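# Fold a skirt in half with two robot arms

## Task

Fold the skirt over on itself so the waistband ends up on top, roughly aligned with the hem and barely overhanging it. The folded skirt must sit reasonably flat and entirely on the table, with its lower layer flat, and must stay that way without the robot holding it. Finish by releasing the cloth and moving the grippers away.

## Robot and tools

Robot: two arms, left_arm and right_arm, each ending in a parallel two-finger gripper. A gripper's fingers point along its own +z axis and close along its own y axis. The reported hand position is the point between the finger pads, roughly 1 cm short of the fingertips.

Scene frame: origin on the table surface midway between the arms, +x pointing out across the table, +z up, and left_arm sits on the +y side. The names left and right refer to the arms, not to sides of any picture. Each result's state line, written as left_arm: ... | right_arm: ..., lists every gripper's end_effector_position (metres) and end_effector_quat_wxyz in this frame. Printed positions can be somewhat wrong, more so when an arm reaches far.

execute_actions, argument actions: a list of actions run one after another. An action is a table of at most 15 rows; each row lasts one control step of 1/30 s, and if there are fewer than 15 rows the final row repeats to fill the 15 steps. Each row is a single flat list of 14 numbers, all within -1 to 1, covering both arms even when one is idle: dx, dy, dz, rx, ry, rz, opening for left_arm, then the same seven for right_arm. The first six of each arm are an offset, not a pose: a target displacement from that gripper's measured pose at the start of the action, expressed in the gripper's own axes. All rows of an action are offsets from that same start pose, not from the row before. For the first action of a call, the start is the most recent pose a result reported. Scale: 1.0 equals 0.6 m of translation or 180 degrees; rx, ry, rz form one rotation vector. The opening is absolute, not an offset: +1 is fully open (0.094 m), -1 is shut. An empty actions list simply returns the current state and images.

Each control step limits the commanded pose to 70 mm and 16 degrees from where the gripper actually is, so a large offset may need several actions; after an action an arm travels at most to its last clipped pose. Position has priority over orientation when both cannot be met. Arms usually settle a centimetre or more below the goal, and repeated zero offsets let them sag; to hold an arm still, send the offset that returns it to its wanted pose in the first call of a reply, then zeros, raising the aim if it still droops. Elbows stop just shy of straight. Hand target lines show where the controller is currently steering each gripper.

move, arguments target, speed, blocking: target is one row of 14 numbers laid out as above (offsets in gripper axes, measured from the pose in the latest result that shows one, plus absolute openings). Both grippers follow straight paths that finish together, lasting 0.5 to 10 s; anything longer is cut off at 10 s before arrival. Rotation takes the shorter direction. speed is each arm's top path speed in m/s, 0.002 to 0.5, default 0.25, with turning capped at twice that value in rad/s. Paths ignore obstacles and the other arm; grippers lag, drift and may exceed the speed, mostly with a near-straight arm. Faster contact hits harder, and aiming further beyond a contact pushes harder. Openings are sent when the move begins. With blocking=false the result arrives after 0.5 s while motion continues; until a result shows the move finished, further actions or moves are rejected, so use wait or stop first. The result adds a move: line giving the ending (done, off_target, moving, held, fault and so on), any limits that acted, and each gripper's distance to its target. If only one arm is named, the other finished at rest. held means a safety check blocked that arm's final step; limits=paced means the sent pose was clipped; limits=held means some steps were blocked en route, after which the arm may surge faster than speed.

wait, argument seconds (0 to 10): lets time pass while arms keep their last command; a running move carries on and the wait ends early if it completes. stop (no arguments): brakes a running move, needing some room, more at speed; fingers continue closing or opening.

zoom_image, arguments camera and region: gives a closer look at part of the latest full frame of cam_high, cam_low, cam_left_wrist or cam_right_wrist (each 504x504). region is [x0, y0, x1, y1] in pixels from the top-left, no larger than 504 by 504.

finished_scene, argument scene (integer 1 or 2): ends the current scene permanently and reports whether the goal was met; the fold must already be complete and stable.

Gripping: grip_measured is the measured finger gap on the same scale as the commanded opening; the final Joint positions value is the gap in metres. Readings may be off by about 1 mm per gripper. To hold cloth, command an opening below grip_measured, about 0.03 below for a firm grip, less for a lighter one. Thin material (under about 2 mm) gets less grip force. A pose unreachable line means a clearance check altered or blocked that arm's command. Joint torques are listed in joint order without the gripper and include offsets and noise. Joint limits per arm in rad: waist -2.880 to 2.880, shoulder 0 to 3.142, elbow 0 to 3.019, wrist pitch -1.693 to 1.571, wrist yaw -1.571 to 1.571, wrist roll -2.094 to 2.094.

Avoid: arms colliding or pushing against each other, dropping or letting cloth slip, slamming into the table, hard pressing, and long loaded holds, since motors heat up: MOTOR HOT warns at 85 °C and at 100 °C an OVER-TEMPERATURE FAULT makes that arm go limp and fall. Any FAULT stops an arm. The simulation keeps running while replies are written, holding the last command. Quicker, smoother, lower-effort motion is preferred. Typical order: look, grasp the waistband edge with both grippers, lift and carry it over onto the hem, lower it, open, and lift clear.

Each tool is called after "Emit:" in YAML: its name, and indented under it one key for each argument.

## Session

Emit:
execute_actions:
  actions: []

Scene clock: 0.00 s.
left_arm: end_effector_position=(+0.4559, +0.6306, +0.3231) grip_measured=+1.000 end_effector_quat_wxyz=(+0.280, +0.237, +0.930, +0.017) | right_arm: end_effector_position=(+0.8526, -0.3552, +0.1264) grip_measured=+1.000 end_effector_quat_wxyz=(-0.272, +0.723, -0.566, +0.288)
Joint positions: left_arm=[ 0.738  1.594  1.67  -1.265  0.433  1.118  0.094] | right_arm=[-0.074  2.362  2.222 -0.619 -0.073 -1.791  0.094]
Joint velocities: left_arm=[-0.005 -0.005  0.002 -0.022 -0.022  0.022  0.   ] | right_arm=[-0.015 -0.005 -0.007  0.012 -0.022  0.022  0.   ]
Joint torques (N m, as the arm reports them, + toward a larger angle): no reading
Motor temperatures (°C, as the motors report them): left_arm=[23 21 23 21 20 21] | right_arm=[21 20 20 22 22 22]
Hand target (left_arm): +0.460, +0.634, +0.343; +0.293, +0.241, +0.925, +0.034
Hand target (right_arm): +0.860, -0.355, +0.153; -0.285, +0.716, -0.560, +0.305

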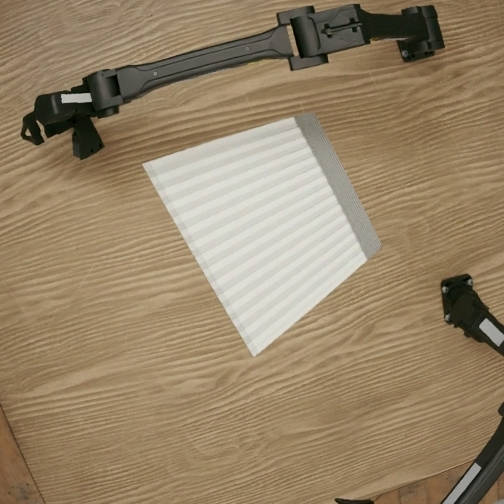

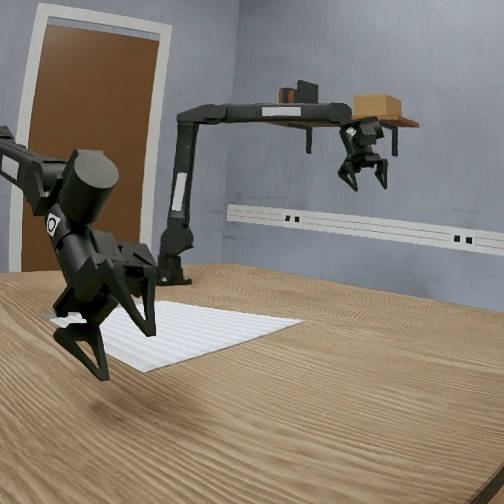

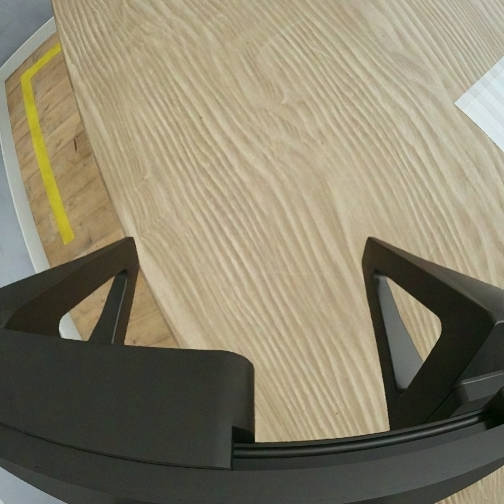

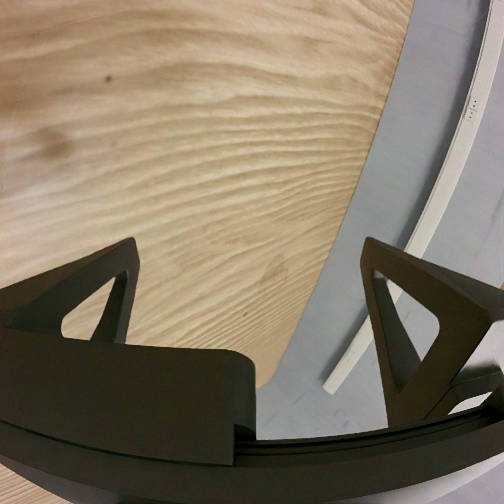

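Emit:
move:
  target: [0.16,-1,0.14,0.115,0.144,0.224,0.2,-0.462,0.61,-0.67,-0.254,-0.052,-0.032,0.2]
  speed: 0.3

Scene clock: 15.97 s.
left_arm: end_effector_position=(+0.1687, +0.1392, +0.1010) grip_measured=+0.202 end_effector_quat_wxyz=(-0.012, +0.578, +0.816, +0.001) | right_arm: end_effector_position=(+0.2694, -0.1886, +0.1046) grip_measured=+0.202 end_effector_quat_wxyz=(+0.003, +0.820, -0.572, +0.001)
Joint positions: left_arm=[-0.724  1.125  0.708 -1.178  0.001  0.473  0.056] | right_arm=[ 0.438  1.368  0.922 -1.129  0.005 -1.421  0.056]
Joint velocities: left_arm=[ 0.005  0.005 -0.002  0.007  0.007  0.022  0.   ] | right_arm=[-0.015 -0.015  0.002  0.002  0.007  0.081  0.   ]
Joint torques (N m, as the arm reports them, + toward a larger angle): left_arm=[ 1.47 -3.22  9.57  0.81 -0.27  0.07] | right_arm=[-0.23 -9.41  7.77 -0.3  -0.17  0.11]
Motor temperatures (°C, as the motors report them): left_arm=[23 22 27 21 20 21] | right_arm=[21 23 24 22 22 22]
Hand target (left_arm): +0.173, +0.135, +0.101; -0.003, +0.574, +0.819, +0.002
Hand target (right_arm): +0.266, -0.190, +0.107; +0.003, +0.816, -0.578, +0.001
Off the commanded pose (left_arm): 0.007 m, 2 deg.
Off the commanded pose (right_arm): 0.006 m, 0 deg.
move: done

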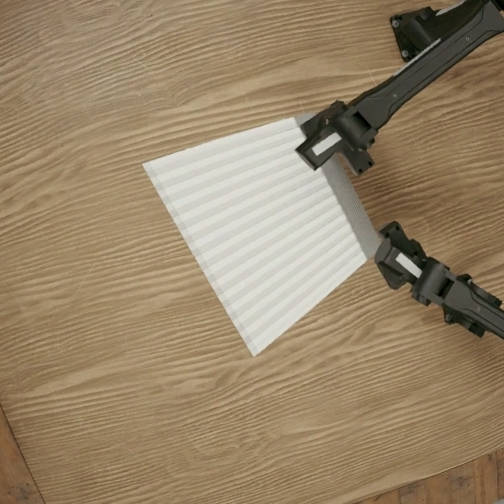

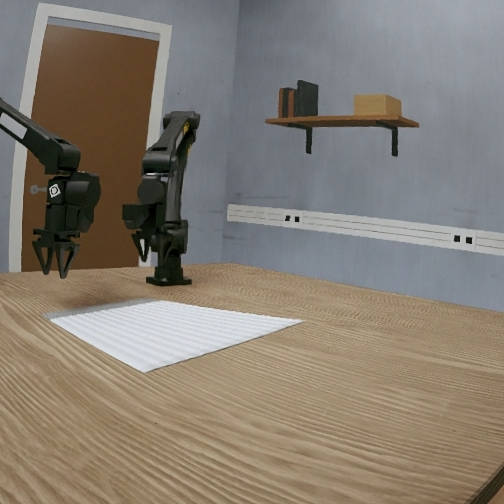

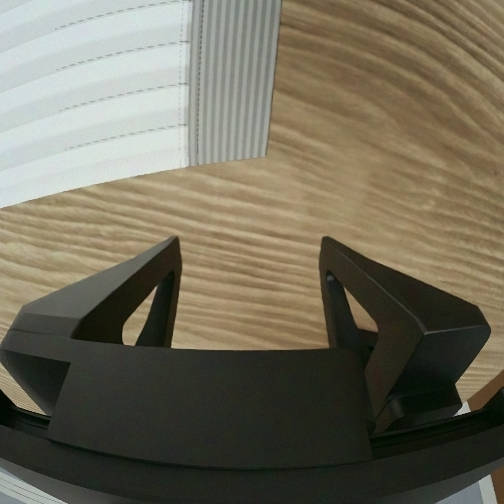

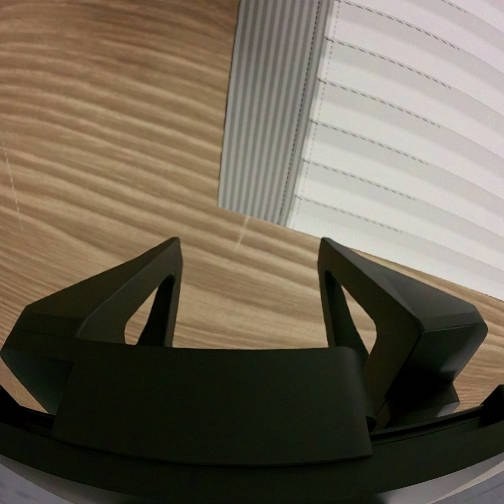

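Emit:
move:
  target: [-0.055,0,0.1,0,0,0,0,0,0.015,0.105,0,0,0,0]
  speed: 0.15

Scene clock: 18.30 s.
left_arm: end_effector_position=(+0.1808, +0.1139, +0.0431) grip_measured=+0.002 end_effector_quat_wxyz=(-0.016, +0.576, +0.817, +0.003) | right_arm: end_effector_position=(+0.2609, -0.1933, +0.0426) grip_measured=+0.002 end_effector_quat_wxyz=(+0.006, +0.820, -0.572, -0.000)
Joint positions: left_arm=[-0.759  1.307  0.677 -0.974  0.001  0.435  0.047] | right_arm=[ 0.438  1.442  0.808 -0.947  0.005 -1.419  0.047]
Joint velocities: left_arm=[ 0.005 -0.005 -0.002 -0.007  0.11   0.007 -0.   ] | right_arm=[-0.005  0.005 -0.007  0.022  0.051 -0.037 -0.   ]
Joint torques (N m, as the arm reports them, + toward a larger angle): left_arm=[ 0.52 -4.67  7.96  0.76 -0.03  0.05] | right_arm=[-1.76 -8.28  6.99  0.68 -0.11  0.02]
Motor temperatures (°C, as the motors report them): left_arm=[23 22 27 21 20 21] | right_arm=[21 23 24 22 22 22]
Hand target (left_arm): +0.179, +0.109, +0.040; -0.012, +0.578, +0.816, +0.001
Hand target (right_arm): +0.262, -0.192, +0.041; +0.003, +0.820, -0.572, +0.001
Off the commanded pose (left_arm): 0.006 m, 1 deg.
Off the commanded pose (right_arm): 0.002 m, 0 deg.
move: done

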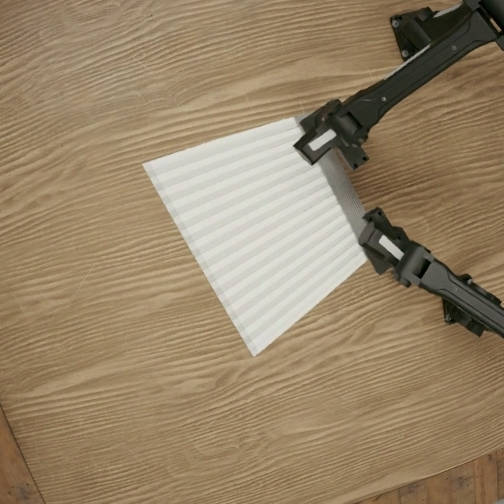

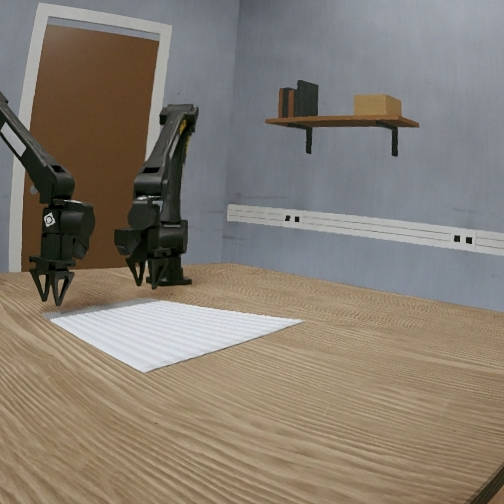

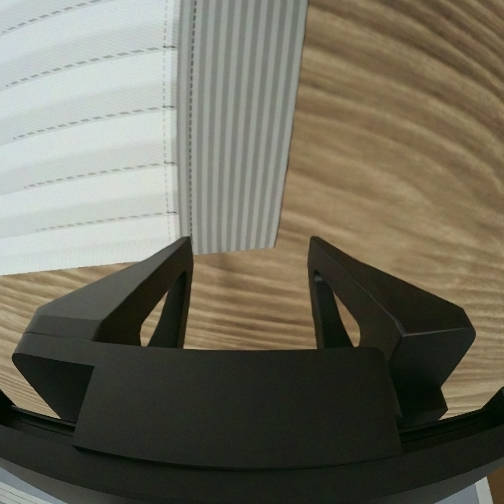

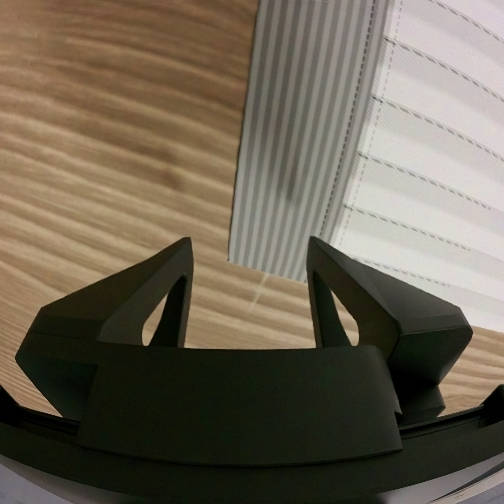

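Emit:
move:
  target: [-0.01,0,0.058,0,0,0,0,0,-0.005,0.057,0,0,0,0]
  speed: 0.05

Emit:
execute_actions:
  actions:
    - [[0,0,0.004,0,0,0,-1,0,0,0.004,0,0,0,-1]]
    - [[0,0,0,0,0,0,-1,0,0,0,0,0,0,-1]]

Emit:
move:
  target: [0,0.02,-0.1,0,0,0,-1,0,-0.02,-0.1,0,0,0,-1]
  speed: 0.1

Scene clock: 22.37 s.
left_arm: end_effector_position=(+0.1836, +0.1110, +0.0142) grip_measured=+0.002 end_effector_quat_wxyz=(-0.016, +0.575, +0.818, +0.002) | right_arm: end_effector_position=(+0.2650, -0.1910, +0.0196) grip_measured=+0.002 end_effector_quat_wxyz=(+0.002, +0.820, -0.572, +0.002)
Joint positions: left_arm=[-0.759  1.381  0.649 -0.87   0.001  0.433  0.047] | right_arm=[ 0.438  1.494  0.788 -0.866  0.005 -1.419  0.047]
Joint velocities: left_arm=[-0.015 -0.005 -0.002  0.007  0.037 -0.022 -0.   ] | right_arm=[-0.005 -0.015 -0.002 -0.002 -0.022 -0.022 -0.001]
Joint torques (N m, as the arm reports them, + toward a larger angle): left_arm=[ 1.06 -4.34  7.18  0.86 -0.07  0.09] | right_arm=[-1.51 -7.68  5.85  1.28 -0.16 -0.07]
Motor temperatures (°C, as the motors report them): left_arm=[23 22 27 21 20 21] | right_arm=[21 23 24 22 22 22]
Hand target (left_arm): +0.182, +0.109, +0.008; -0.016, +0.576, +0.817, +0.003
Hand target (right_arm): +0.264, -0.193, +0.008; +0.006, +0.820, -0.572, -0.000
Off the commanded pose (left_arm): 0.007 m, 0 deg.
Off the commanded pose (right_arm): 0.011 m, 0 deg.
move: off_target (right_arm)

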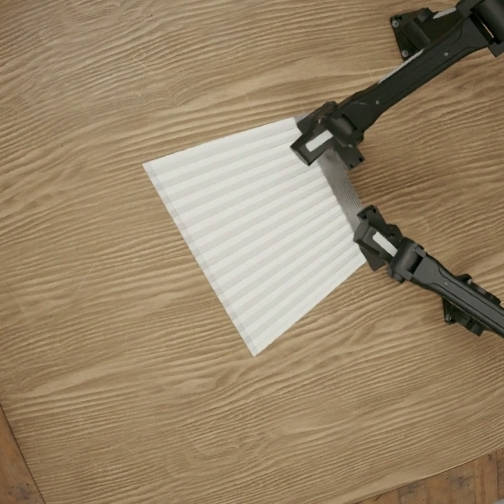

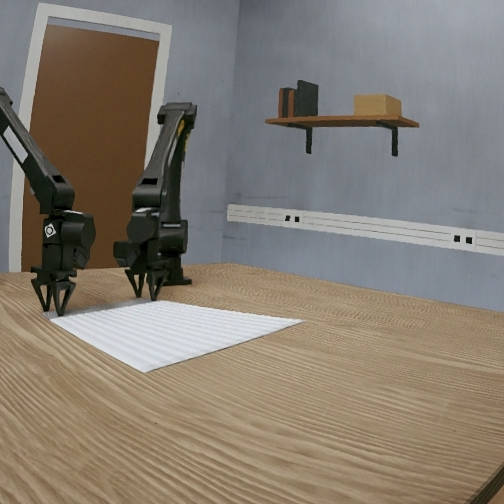

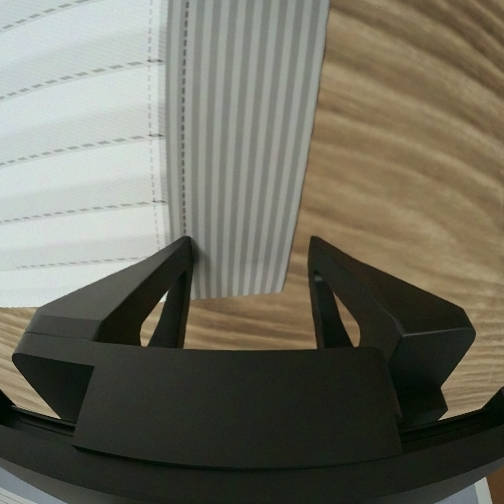

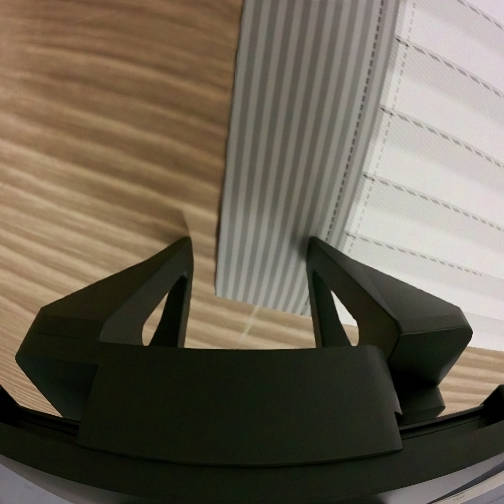

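Scene clock: 23.37 s.
left_arm: end_effector_position=(+0.1836, +0.1110, +0.0142) grip_measured=-0.991 end_effector_quat_wxyz=(-0.016, +0.575, +0.818, +0.002) | right_arm: end_effector_position=(+0.2658, -0.1906, +0.0196) grip_measured=-0.986 end_effector_quat_wxyz=(+0.000, +0.820, -0.572, +0.002)
Joint positions: left_arm=[-0.759  1.381  0.649 -0.87   0.001  0.433  0.   ] | right_arm=[ 0.438  1.494  0.788 -0.863  0.005 -1.419  0.001]
Joint velocities: left_arm=[ 0.005 -0.015 -0.007  0.007 -0.022  0.022 -0.001] | right_arm=[ 0.005 -0.015 -0.012  0.032  0.022 -0.125 -0.   ]
Joint torques (N m, as the arm reports them, + toward a larger angle): left_arm=[ 1.75 -5.45  7.65  0.17 -0.08  0.16] | right_arm=[-1.46 -9.96  6.86  0.14 -0.12 -0.04]
Motor temperatures (°C, as the motors report them): left_arm=[23 22 27 21 20 21] | right_arm=[21 23 24 22 22 22]
Hand target (left_arm): +0.184, +0.111, +0.014; -0.016, +0.575, +0.818, +0.002
Hand target (right_arm): +0.266, -0.191, +0.020; +0.000, +0.820, -0.572, +0.002
Off the commanded pose (left_arm): 0.000 m, 0 deg.
Off the commanded pose (right_arm): 0.000 m, 0 deg.

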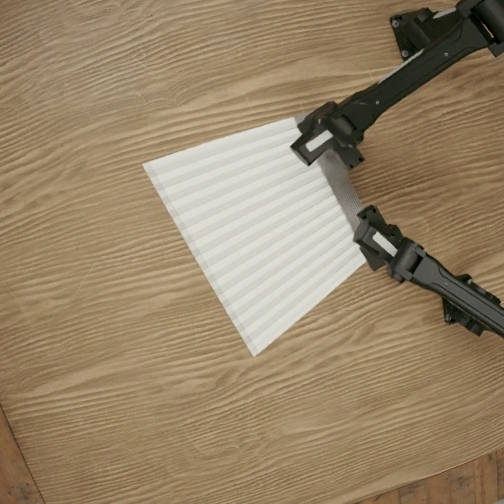

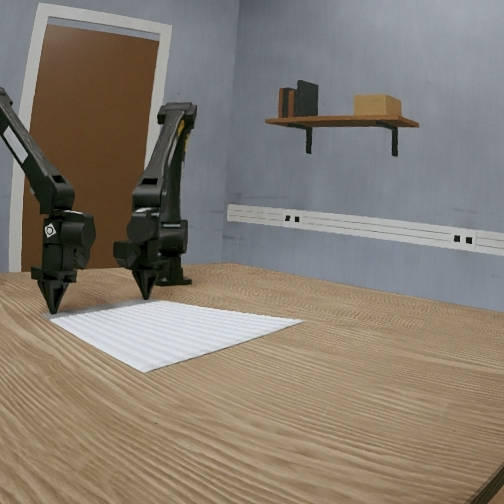

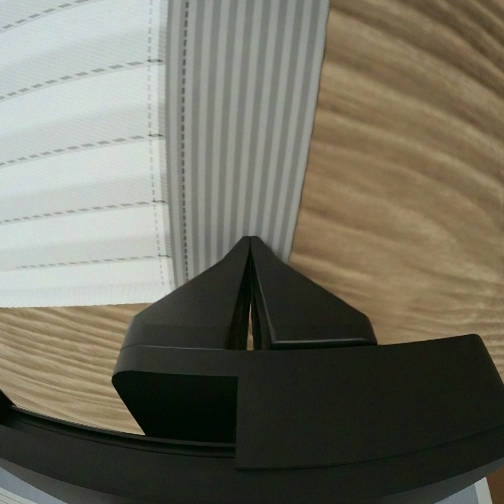

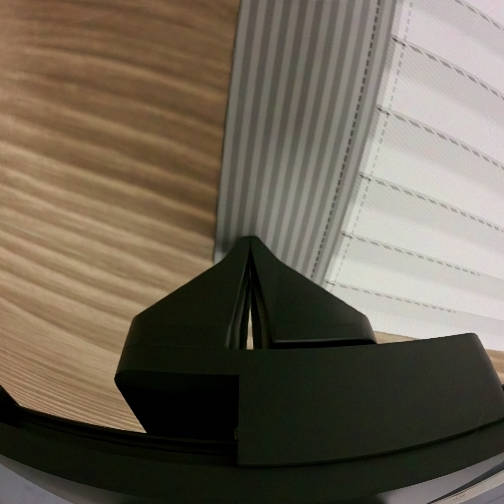

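Scene clock: 24.37 s.
left_arm: end_effector_position=(+0.1773, +0.1248, +0.0532) grip_measured=-0.991 end_effector_quat_wxyz=(-0.041, +0.577, +0.816, +0.006) | right_arm: end_effector_position=(+0.2573, -0.1953, +0.0613) grip_measured=-0.986 end_effector_quat_wxyz=(+0.022, +0.820, -0.572, -0.008)
Joint positions: left_arm=[-0.74   1.295  0.697 -1.056  0.001  0.457  0.   ] | right_arm=[ 0.438  1.423  0.846 -1.041  0.005 -1.419  0.001]
Joint velocities: left_arm=[-0.005  0.005 -0.012 -0.007 -0.022 -0.051 -0.001] | right_arm=[-0.015 -0.015  0.002 -0.027  0.007  0.022  0.   ]
Joint torques (N m, as the arm reports them, + toward a larger angle): left_arm=[ 2.84 -6.27 12.76 -0.51 -0.16  0.28] | right_arm=[-1.43 -9.76 11.01 -0.56 -0.17  0.  ]
Motor temperatures (°C, as the motors report them): left_arm=[23 22 27 21 20 21] | right_arm=[21 23 24 22 22 22]
Hand target (left_arm): +0.195, +0.114, +0.074; -0.015, +0.575, +0.818, +0.003
Hand target (right_arm): +0.275, -0.187, +0.081; +0.000, +0.820, -0.572, +0.003
Off the commanded pose (left_arm): 0.030 m, 3 deg.
Off the commanded pose (right_arm): 0.028 m, 3 deg.
move: off_target (left_arm, right_arm)

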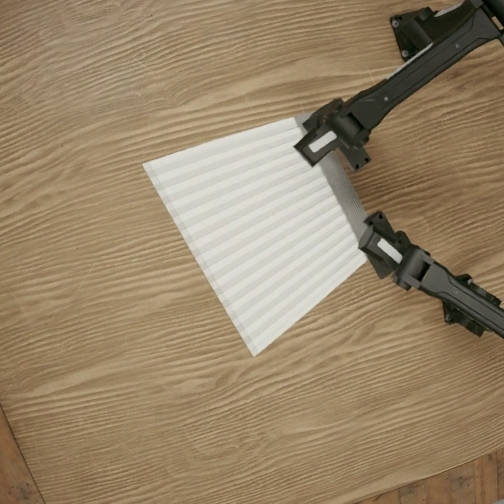

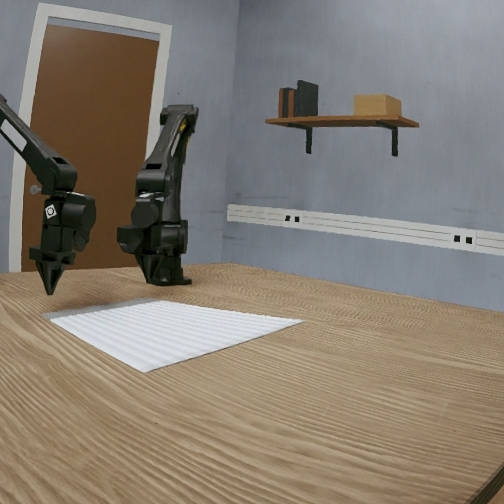

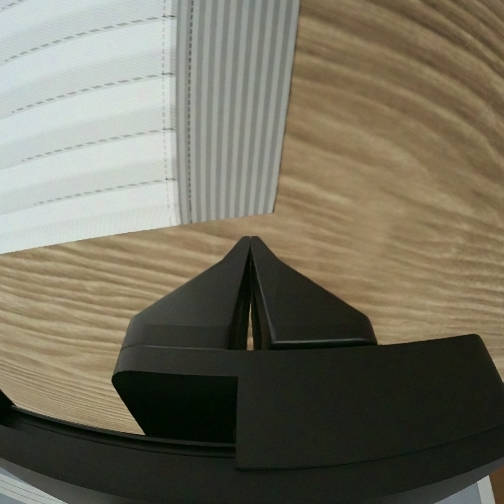

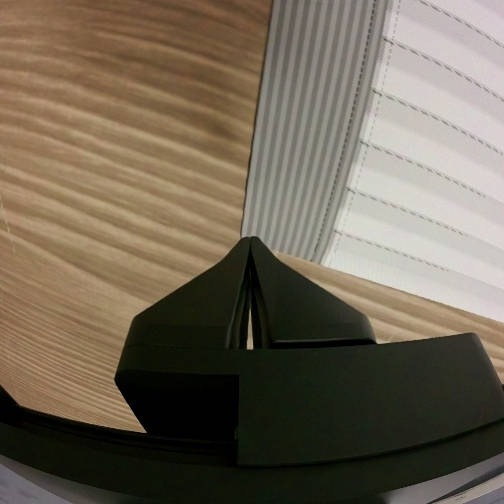

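Emit:
move:
  target: [-0.035,0,0.09,-0.045,-0.02,0,0,-0.005,-0.015,0.108,0.045,-0.01,0,0]
  speed: 0.07

Emit:
execute_actions:
  actions:
    - [[0,0,0.02,0,0,0,-0.4,0,0,0.02,0,0,0,-0.4]]
    - [[0,0,0.02,0,0,0,-1,0,0,0.02,0,0,0,-1]]

Scene clock: 29.70 s.
left_arm: end_effector_position=(+0.1860, +0.1103, +0.0130) grip_measured=-0.002 end_effector_quat_wxyz=(+0.026, +0.580, +0.813, +0.044) | right_arm: end_effector_position=(+0.2682, -0.1878, +0.0188) grip_measured=-0.001 end_effector_quat_wxyz=(-0.053, +0.819, -0.571, +0.025)
Joint positions: left_arm=[-0.812  1.349  0.611 -0.802 -0.098  0.394  0.047] | right_arm=[ 0.438  1.439  0.719 -0.734 -0.003 -1.419  0.047]
Joint velocities: left_arm=[-0.024 -0.015 -0.007  0.012 -0.022  0.037 -0.001] | right_arm=[-0.005 -0.015 -0.007  0.002  0.022  0.007 -0.   ]
Joint torques (N m, as the arm reports them, + toward a larger angle): left_arm=[ 0.39 -2.85  6.03  1.94 -0.32 -0.07] | right_arm=[-1.74 -5.27  4.5   2.66 -0.28 -0.02]
Motor temperatures (°C, as the motors report them): left_arm=[23 22 27 21 20 21] | right_arm=[21 22 24 22 22 22]
Hand target (left_arm): +0.181, +0.109, -0.001; +0.024, +0.579, +0.814, +0.046
Hand target (right_arm): +0.262, -0.192, -0.003; -0.045, +0.819, -0.571, +0.018
Off the commanded pose (left_arm): 0.016 m, 0 deg.
Off the commanded pose (right_arm): 0.024 m, 1 deg.
move: off_target (left_arm, right_arm)

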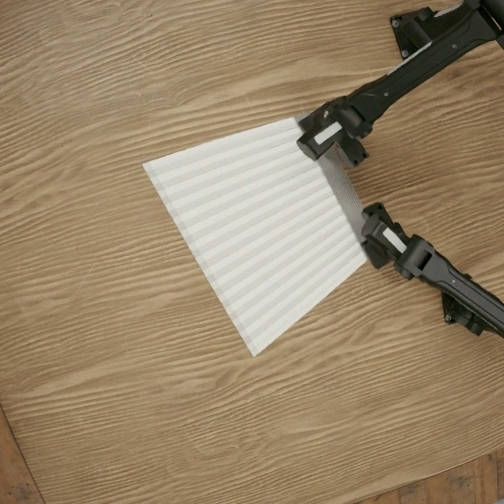

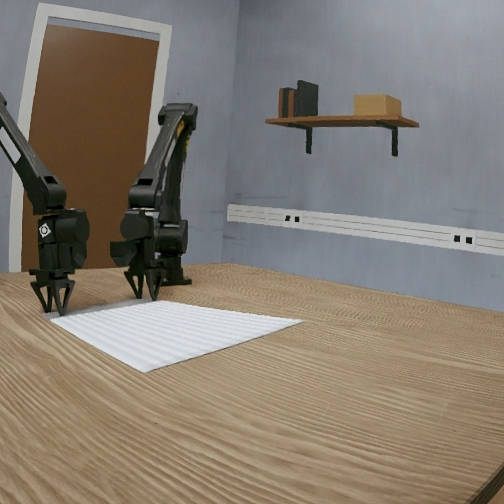

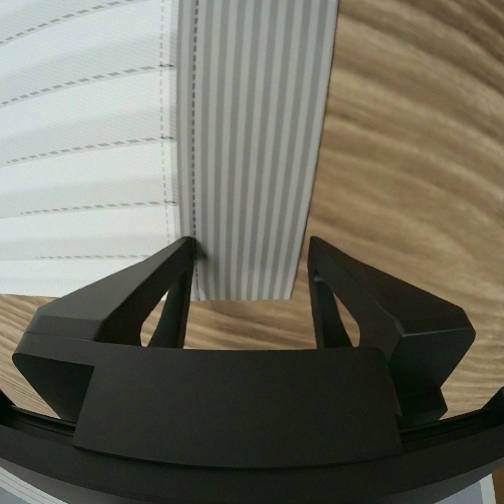

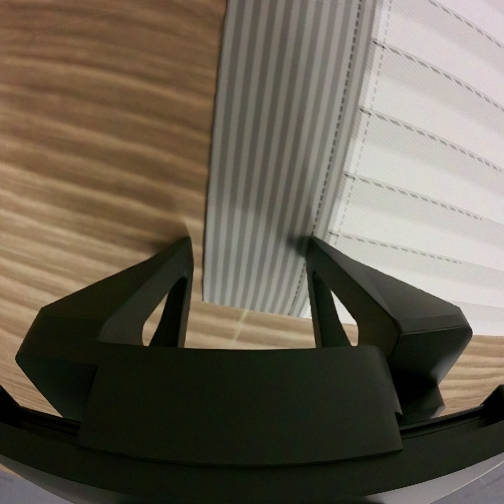

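Scene clock: 30.70 s.
left_arm: end_effector_position=(+0.1878, +0.1058, +0.0119) grip_measured=-0.990 end_effector_quat_wxyz=(+0.035, +0.579, +0.813, +0.037) | right_arm: end_effector_position=(+0.2721, -0.1856, +0.0186) grip_measured=-0.985 end_effector_quat_wxyz=(-0.061, +0.818, -0.571, +0.029)
Joint positions: left_arm=[-0.812  1.351  0.609 -0.778 -0.088  0.394  0.   ] | right_arm=[ 0.438  1.44   0.717 -0.713 -0.003 -1.419  0.001]
Joint velocities: left_arm=[-0.005 -0.005 -0.022 -0.007  0.051 -0.037 -0.   ] | right_arm=[-0.005 -0.005 -0.002  0.017  0.007 -0.022 -0.001]
Joint torques (N m, as the arm reports them, + toward a larger angle): left_arm=[ 1.93 -3.4   6.71  1.44 -0.36  0.19] | right_arm=[-0.7  -6.43  6.3   1.69 -0.13 -0.02]
Motor temperatures (°C, as the motors report them): left_arm=[23 22 27 21 20 21] | right_arm=[21 22 24 22 22 22]
Hand target (left_arm): +0.188, +0.108, +0.001; +0.031, +0.580, +0.813, +0.041
Hand target (right_arm): +0.272, -0.186, +0.007; -0.058, +0.818, -0.571, +0.027
Off the commanded pose (left_arm): 0.012 m, 1 deg.
Off the commanded pose (right_arm): 0.012 m, 0 deg.

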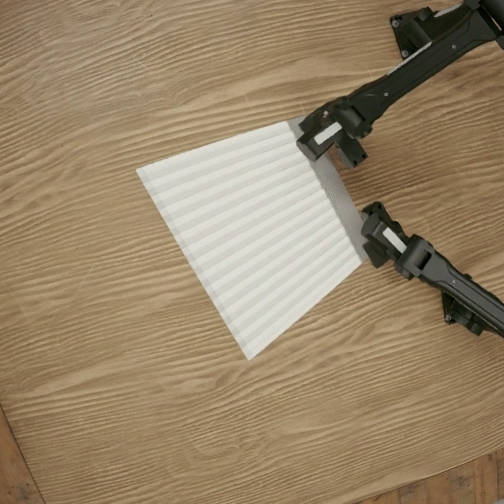

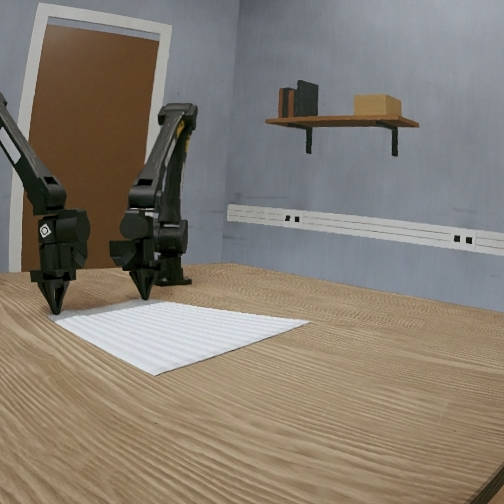

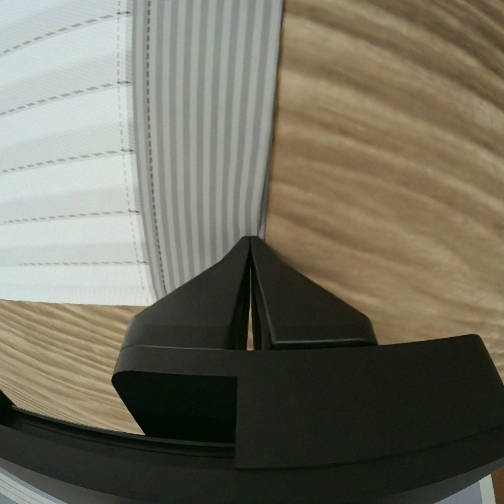

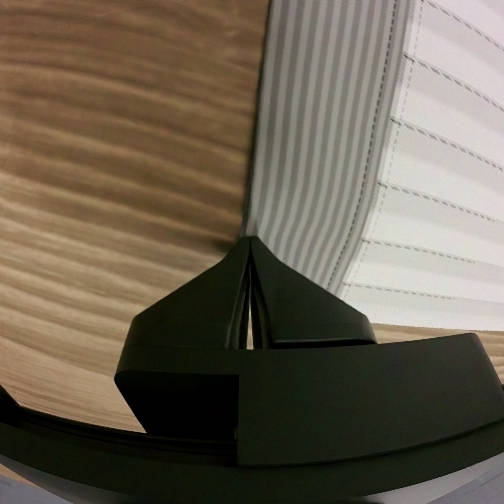

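Emit:
execute_actions:
  actions:
    - [[0,0,-0.06,0,0,0,0.4,0,0,-0.06,0,0,0,0.4]]
    - [[-0.01,0.04,0,0.015,0,0,0.4,0,-0.055,0,-0.025,0,0,0.4]]
    - [[0,0,0.06,0,0,0,0.4,0,0,0.06,0,0,0,0.4]]

Scene clock: 35.03 s.
left_arm: end_effector_position=(+0.1902, +0.1297, +0.0114) grip_measured=+0.399 end_effector_quat_wxyz=(+0.011, +0.580, +0.814, +0.022) | right_arm: end_effector_position=(+0.2757, -0.1842, +0.0180) grip_measured=+0.398 end_effector_quat_wxyz=(-0.019, +0.820, -0.573, +0.004)
Joint positions: left_arm=[-0.724  1.335  0.595 -0.815 -0.046  0.479  0.066] | right_arm=[ 0.433  1.505  0.794 -0.823 -0.01  -1.423  0.066]
Joint velocities: left_arm=[-0.005 -0.005  0.002 -0.012  0.037 -0.022  0.   ] | right_arm=[-0.015 -0.015 -0.007  0.002 -0.022 -0.007  0.   ]
Joint torques (N m, as the arm reports them, + toward a larger angle): left_arm=[ 2.03 -1.15  5.37  1.99 -0.22  0.12] | right_arm=[-1.55 -6.06  5.08  1.06 -0.17  0.02]
Motor temperatures (°C, as the motors report them): left_arm=[23 22 27 21 20 21] | right_arm=[21 22 24 22 22 22]
Hand target (left_arm): +0.185, +0.137, -0.010; -0.006, +0.577, +0.816, +0.025
Hand target (right_arm): +0.266, -0.189, -0.003; +0.000, +0.820, -0.573, -0.006
Off the commanded pose (left_arm): 0.026 m, 2 deg.
Off the commanded pose (right_arm): 0.024 m, 2 deg.

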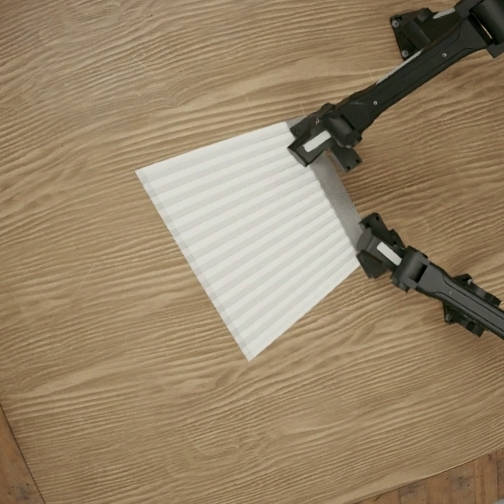

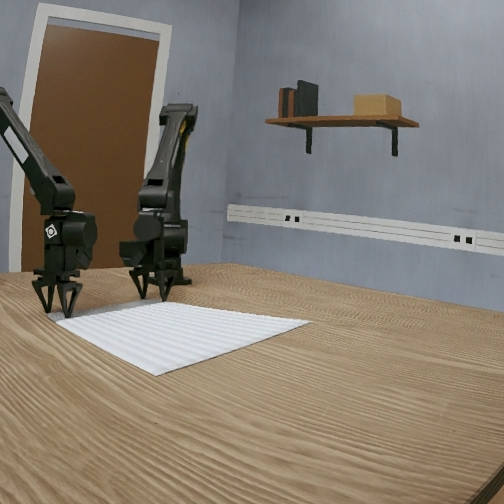

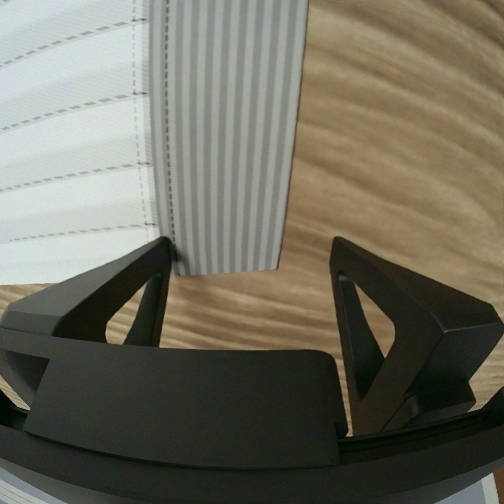

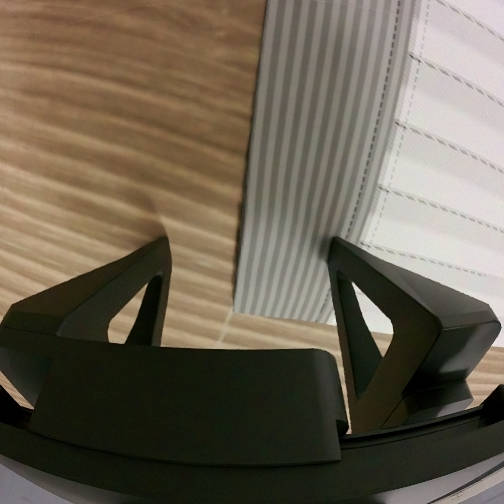

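Emit:
execute_actions:
  actions:
    - [[0,0,0.04,0,0,0,0,0,0,0.04,-0.005,0,0,0]]
    - [[0,0,0.04,0,0,0,-0.5,0,0,0.04,-0.005,0,0,-0.5]]
    - [[0,0,0.04,0,0,0,-1,0,0,0.04,-0.005,0,0,-1]]

Scene clock: 38.17 s.
left_arm: end_effector_position=(+0.2084, +0.1164, +0.0120) grip_measured=-0.968 end_effector_quat_wxyz=(+0.057, +0.577, +0.814, +0.023) | right_arm: end_effector_position=(+0.2978, -0.1738, +0.0183) grip_measured=-0.958 end_effector_quat_wxyz=(-0.058, +0.818, -0.572, +0.028)
Joint positions: left_arm=[-0.723  1.337  0.594 -0.721 -0.061  0.479  0.002] | right_arm=[ 0.433  1.513  0.798 -0.726 -0.002 -1.423  0.002]
Joint velocities: left_arm=[-0.015 -0.005  0.002 -0.007 -0.081  0.022  0.001] | right_arm=[-0.005 -0.024  0.012 -0.002  0.022 -0.022  0.001]
Joint torques (N m, as the arm reports them, + toward a larger angle): left_arm=[ 1.85 -1.28  5.74  1.96  0.54  0.19] | right_arm=[-0.81 -3.79  6.08  1.14 -0.38 -0.01]
Motor temperatures (°C, as the motors report them): left_arm=[23 22 26 21 20 21] | right_arm=[21 22 24 22 22 22]
Hand target (left_arm): +0.201, +0.121, -0.010; +0.038, +0.579, +0.814, +0.018
Hand target (right_arm): +0.290, -0.177, -0.005; -0.037, +0.819, -0.572, +0.014
Off the commanded pose (left_arm): 0.026 m, 2 deg.
Off the commanded pose (right_arm): 0.026 m, 3 deg.

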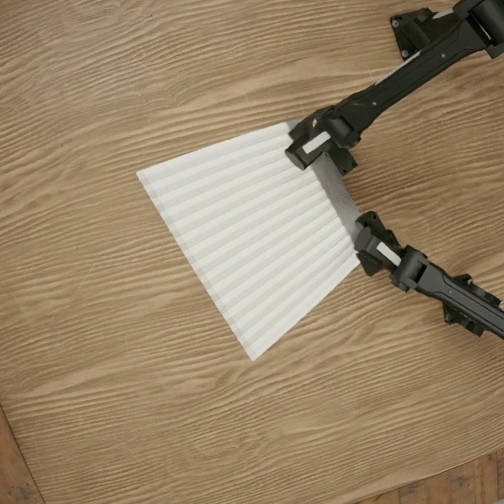

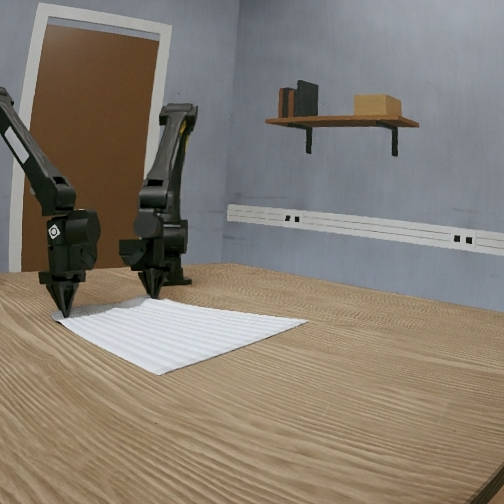

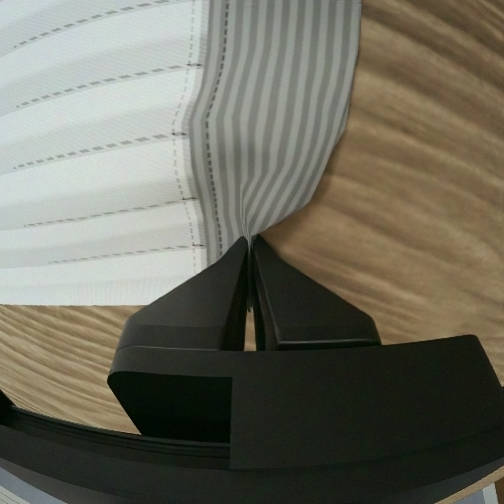

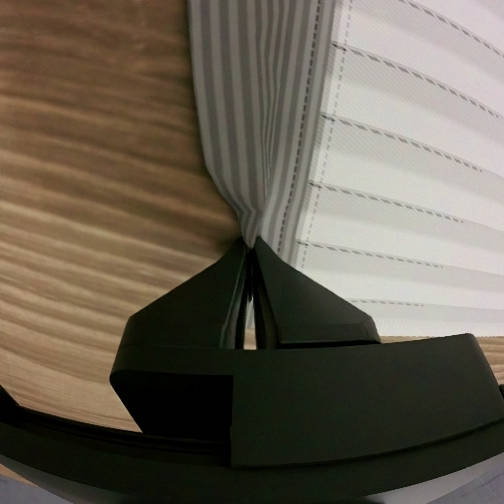

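Emit:
move:
  target: [-0.025,0.11,-0.2,0.035,0.02,0,-1,0.005,-0.11,-0.2,-0.04,0,0,-1]
  speed: 0.12

Emit:
move:
  target: [-0.03,0.23,-0.09,0.03,0,0,-1,0.015,-0.23,-0.09,-0.03,0,0,-1]
  speed: 0.12

Scene clock: 43.13 s.
left_arm: end_effector_position=(+0.2432, +0.1340, +0.1153) grip_measured=-0.969 end_effector_quat_wxyz=(-0.026, +0.579, +0.815, -0.003) | right_arm: end_effector_position=(+0.3258, -0.1640, +0.1321) grip_measured=-0.958 end_effector_quat_wxyz=(+0.007, +0.820, -0.573, -0.013)
Joint positions: left_arm=[-0.574  1.302  0.89  -1.211  0.005  0.628  0.001] | right_arm=[ 0.416  1.508  1.147 -1.234 -0.018 -1.442  0.002]
Joint velocities: left_arm=[ 0.005 -0.005 -0.012  0.012  0.051 -0.022  0.   ] | right_arm=[-0.005  0.015  0.002 -0.037 -0.037 -0.007 -0.001]
Joint torques (N m, as the arm reports them, + toward a larger angle): left_arm=[ 2.84 -7.19 13.96 -0.53  0.09  0.27] | right_arm=[ -1.6  -10.23  12.3   -0.44  -0.19  -0.08]
Motor temperatures (°C, as the motors report them): left_arm=[23 22 27 21 21 21] | right_arm=[21 22 24 22 22 22]
Hand target (left_arm): +0.259, +0.129, +0.139; -0.000, +0.579, +0.816, -0.004
Hand target (right_arm): +0.344, -0.162, +0.147; -0.007, +0.820, -0.573, -0.007
Off the commanded pose (left_arm): 0.030 m, 3 deg.
Off the commanded pose (right_arm): 0.025 m, 2 deg.
move: off_target (left_arm, right_arm)

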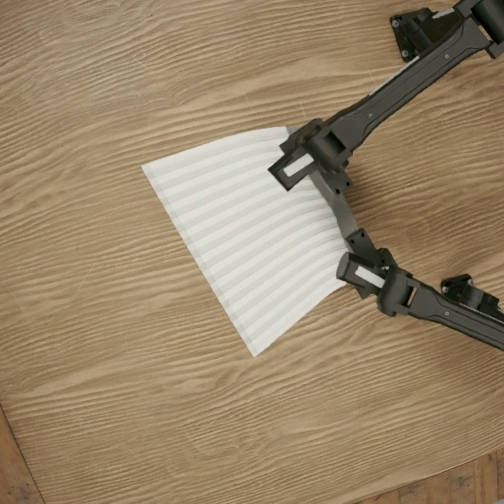

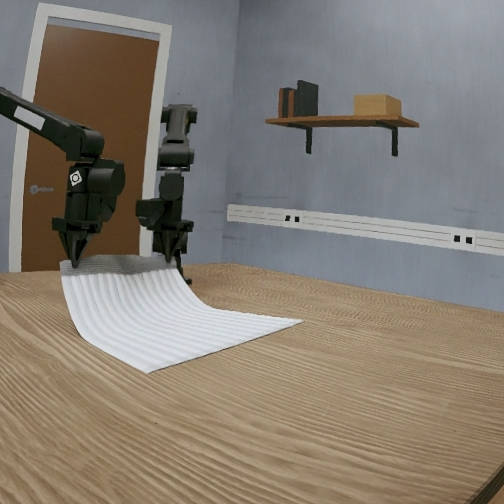

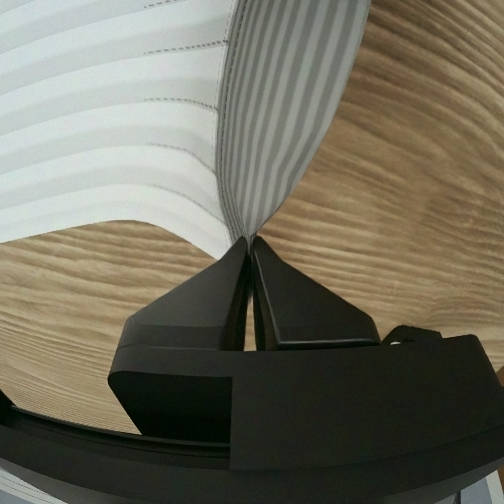

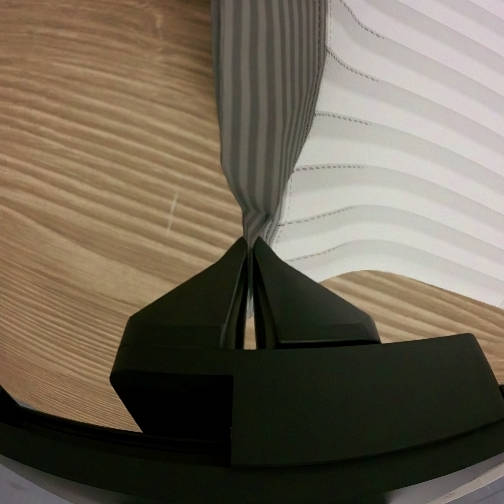

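Scene clock: 44.80 s.
left_arm: end_effector_position=(+0.3613, +0.1654, +0.1508) grip_measured=-0.969 end_effector_quat_wxyz=(-0.068, +0.576, +0.814, -0.042) | right_arm: end_effector_position=(+0.4390, -0.1272, +0.1649) grip_measured=-0.958 end_effector_quat_wxyz=(+0.066, +0.815, -0.573, -0.050)
Joint positions: left_arm=[-0.329  1.563  1.254 -1.415  0.047  0.871  0.001] | right_arm=[ 0.377  1.87   1.699 -1.563 -0.022 -1.475  0.002]
Joint velocities: left_arm=[-0.005 -0.024 -0.012 -0.002 -0.022  0.007  0.001] | right_arm=[-0.005  0.005 -0.007 -0.027  0.022 -0.066  0.001]
Joint torques (N m, as the arm reports them, + toward a larger angle): left_arm=[ 2.43 -8.15 14.96 -0.56  0.28  0.28] | right_arm=[ -1.39 -16.43  13.79  -0.72  -0.12  -0.09]
Motor temperatures (°C, as the motors report them): left_arm=[23 22 27 21 21 21] | right_arm=[21 22 24 22 22 22]
Hand target (left_arm): +0.380, +0.161, +0.165; -0.052, +0.578, +0.814, -0.042
Hand target (right_arm): +0.457, -0.124, +0.182; +0.045, +0.818, -0.572, -0.039
Off the commanded pose (left_arm): 0.025 m, 2 deg.
Off the commanded pose (right_arm): 0.027 m, 3 deg.
move: off_target (left_arm, right_arm)

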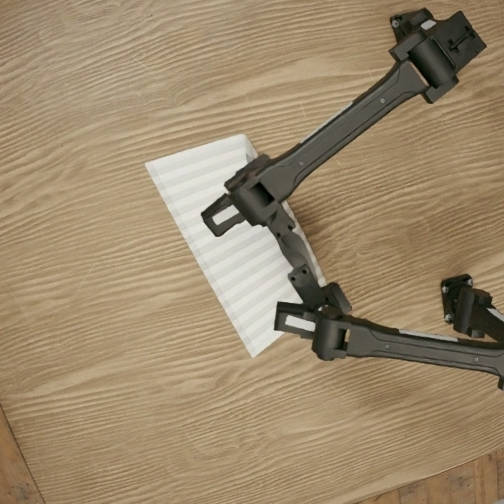

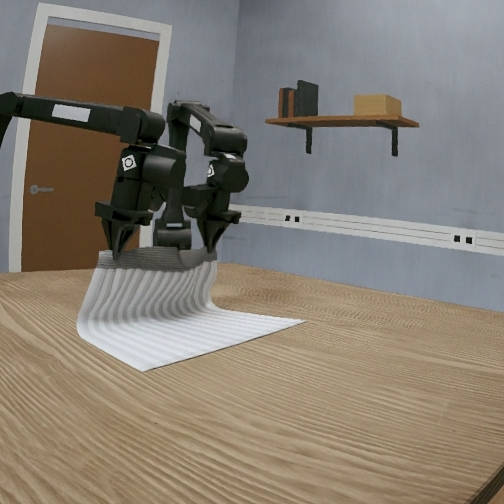

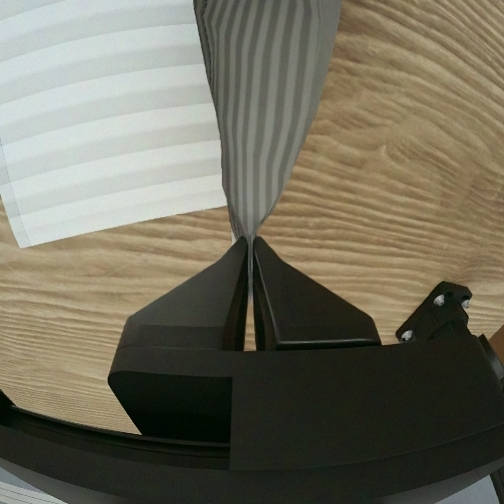

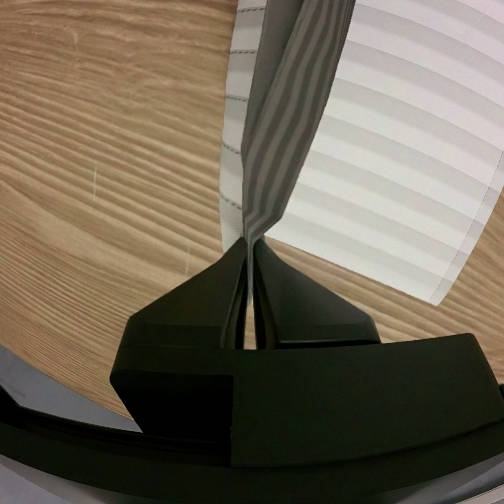

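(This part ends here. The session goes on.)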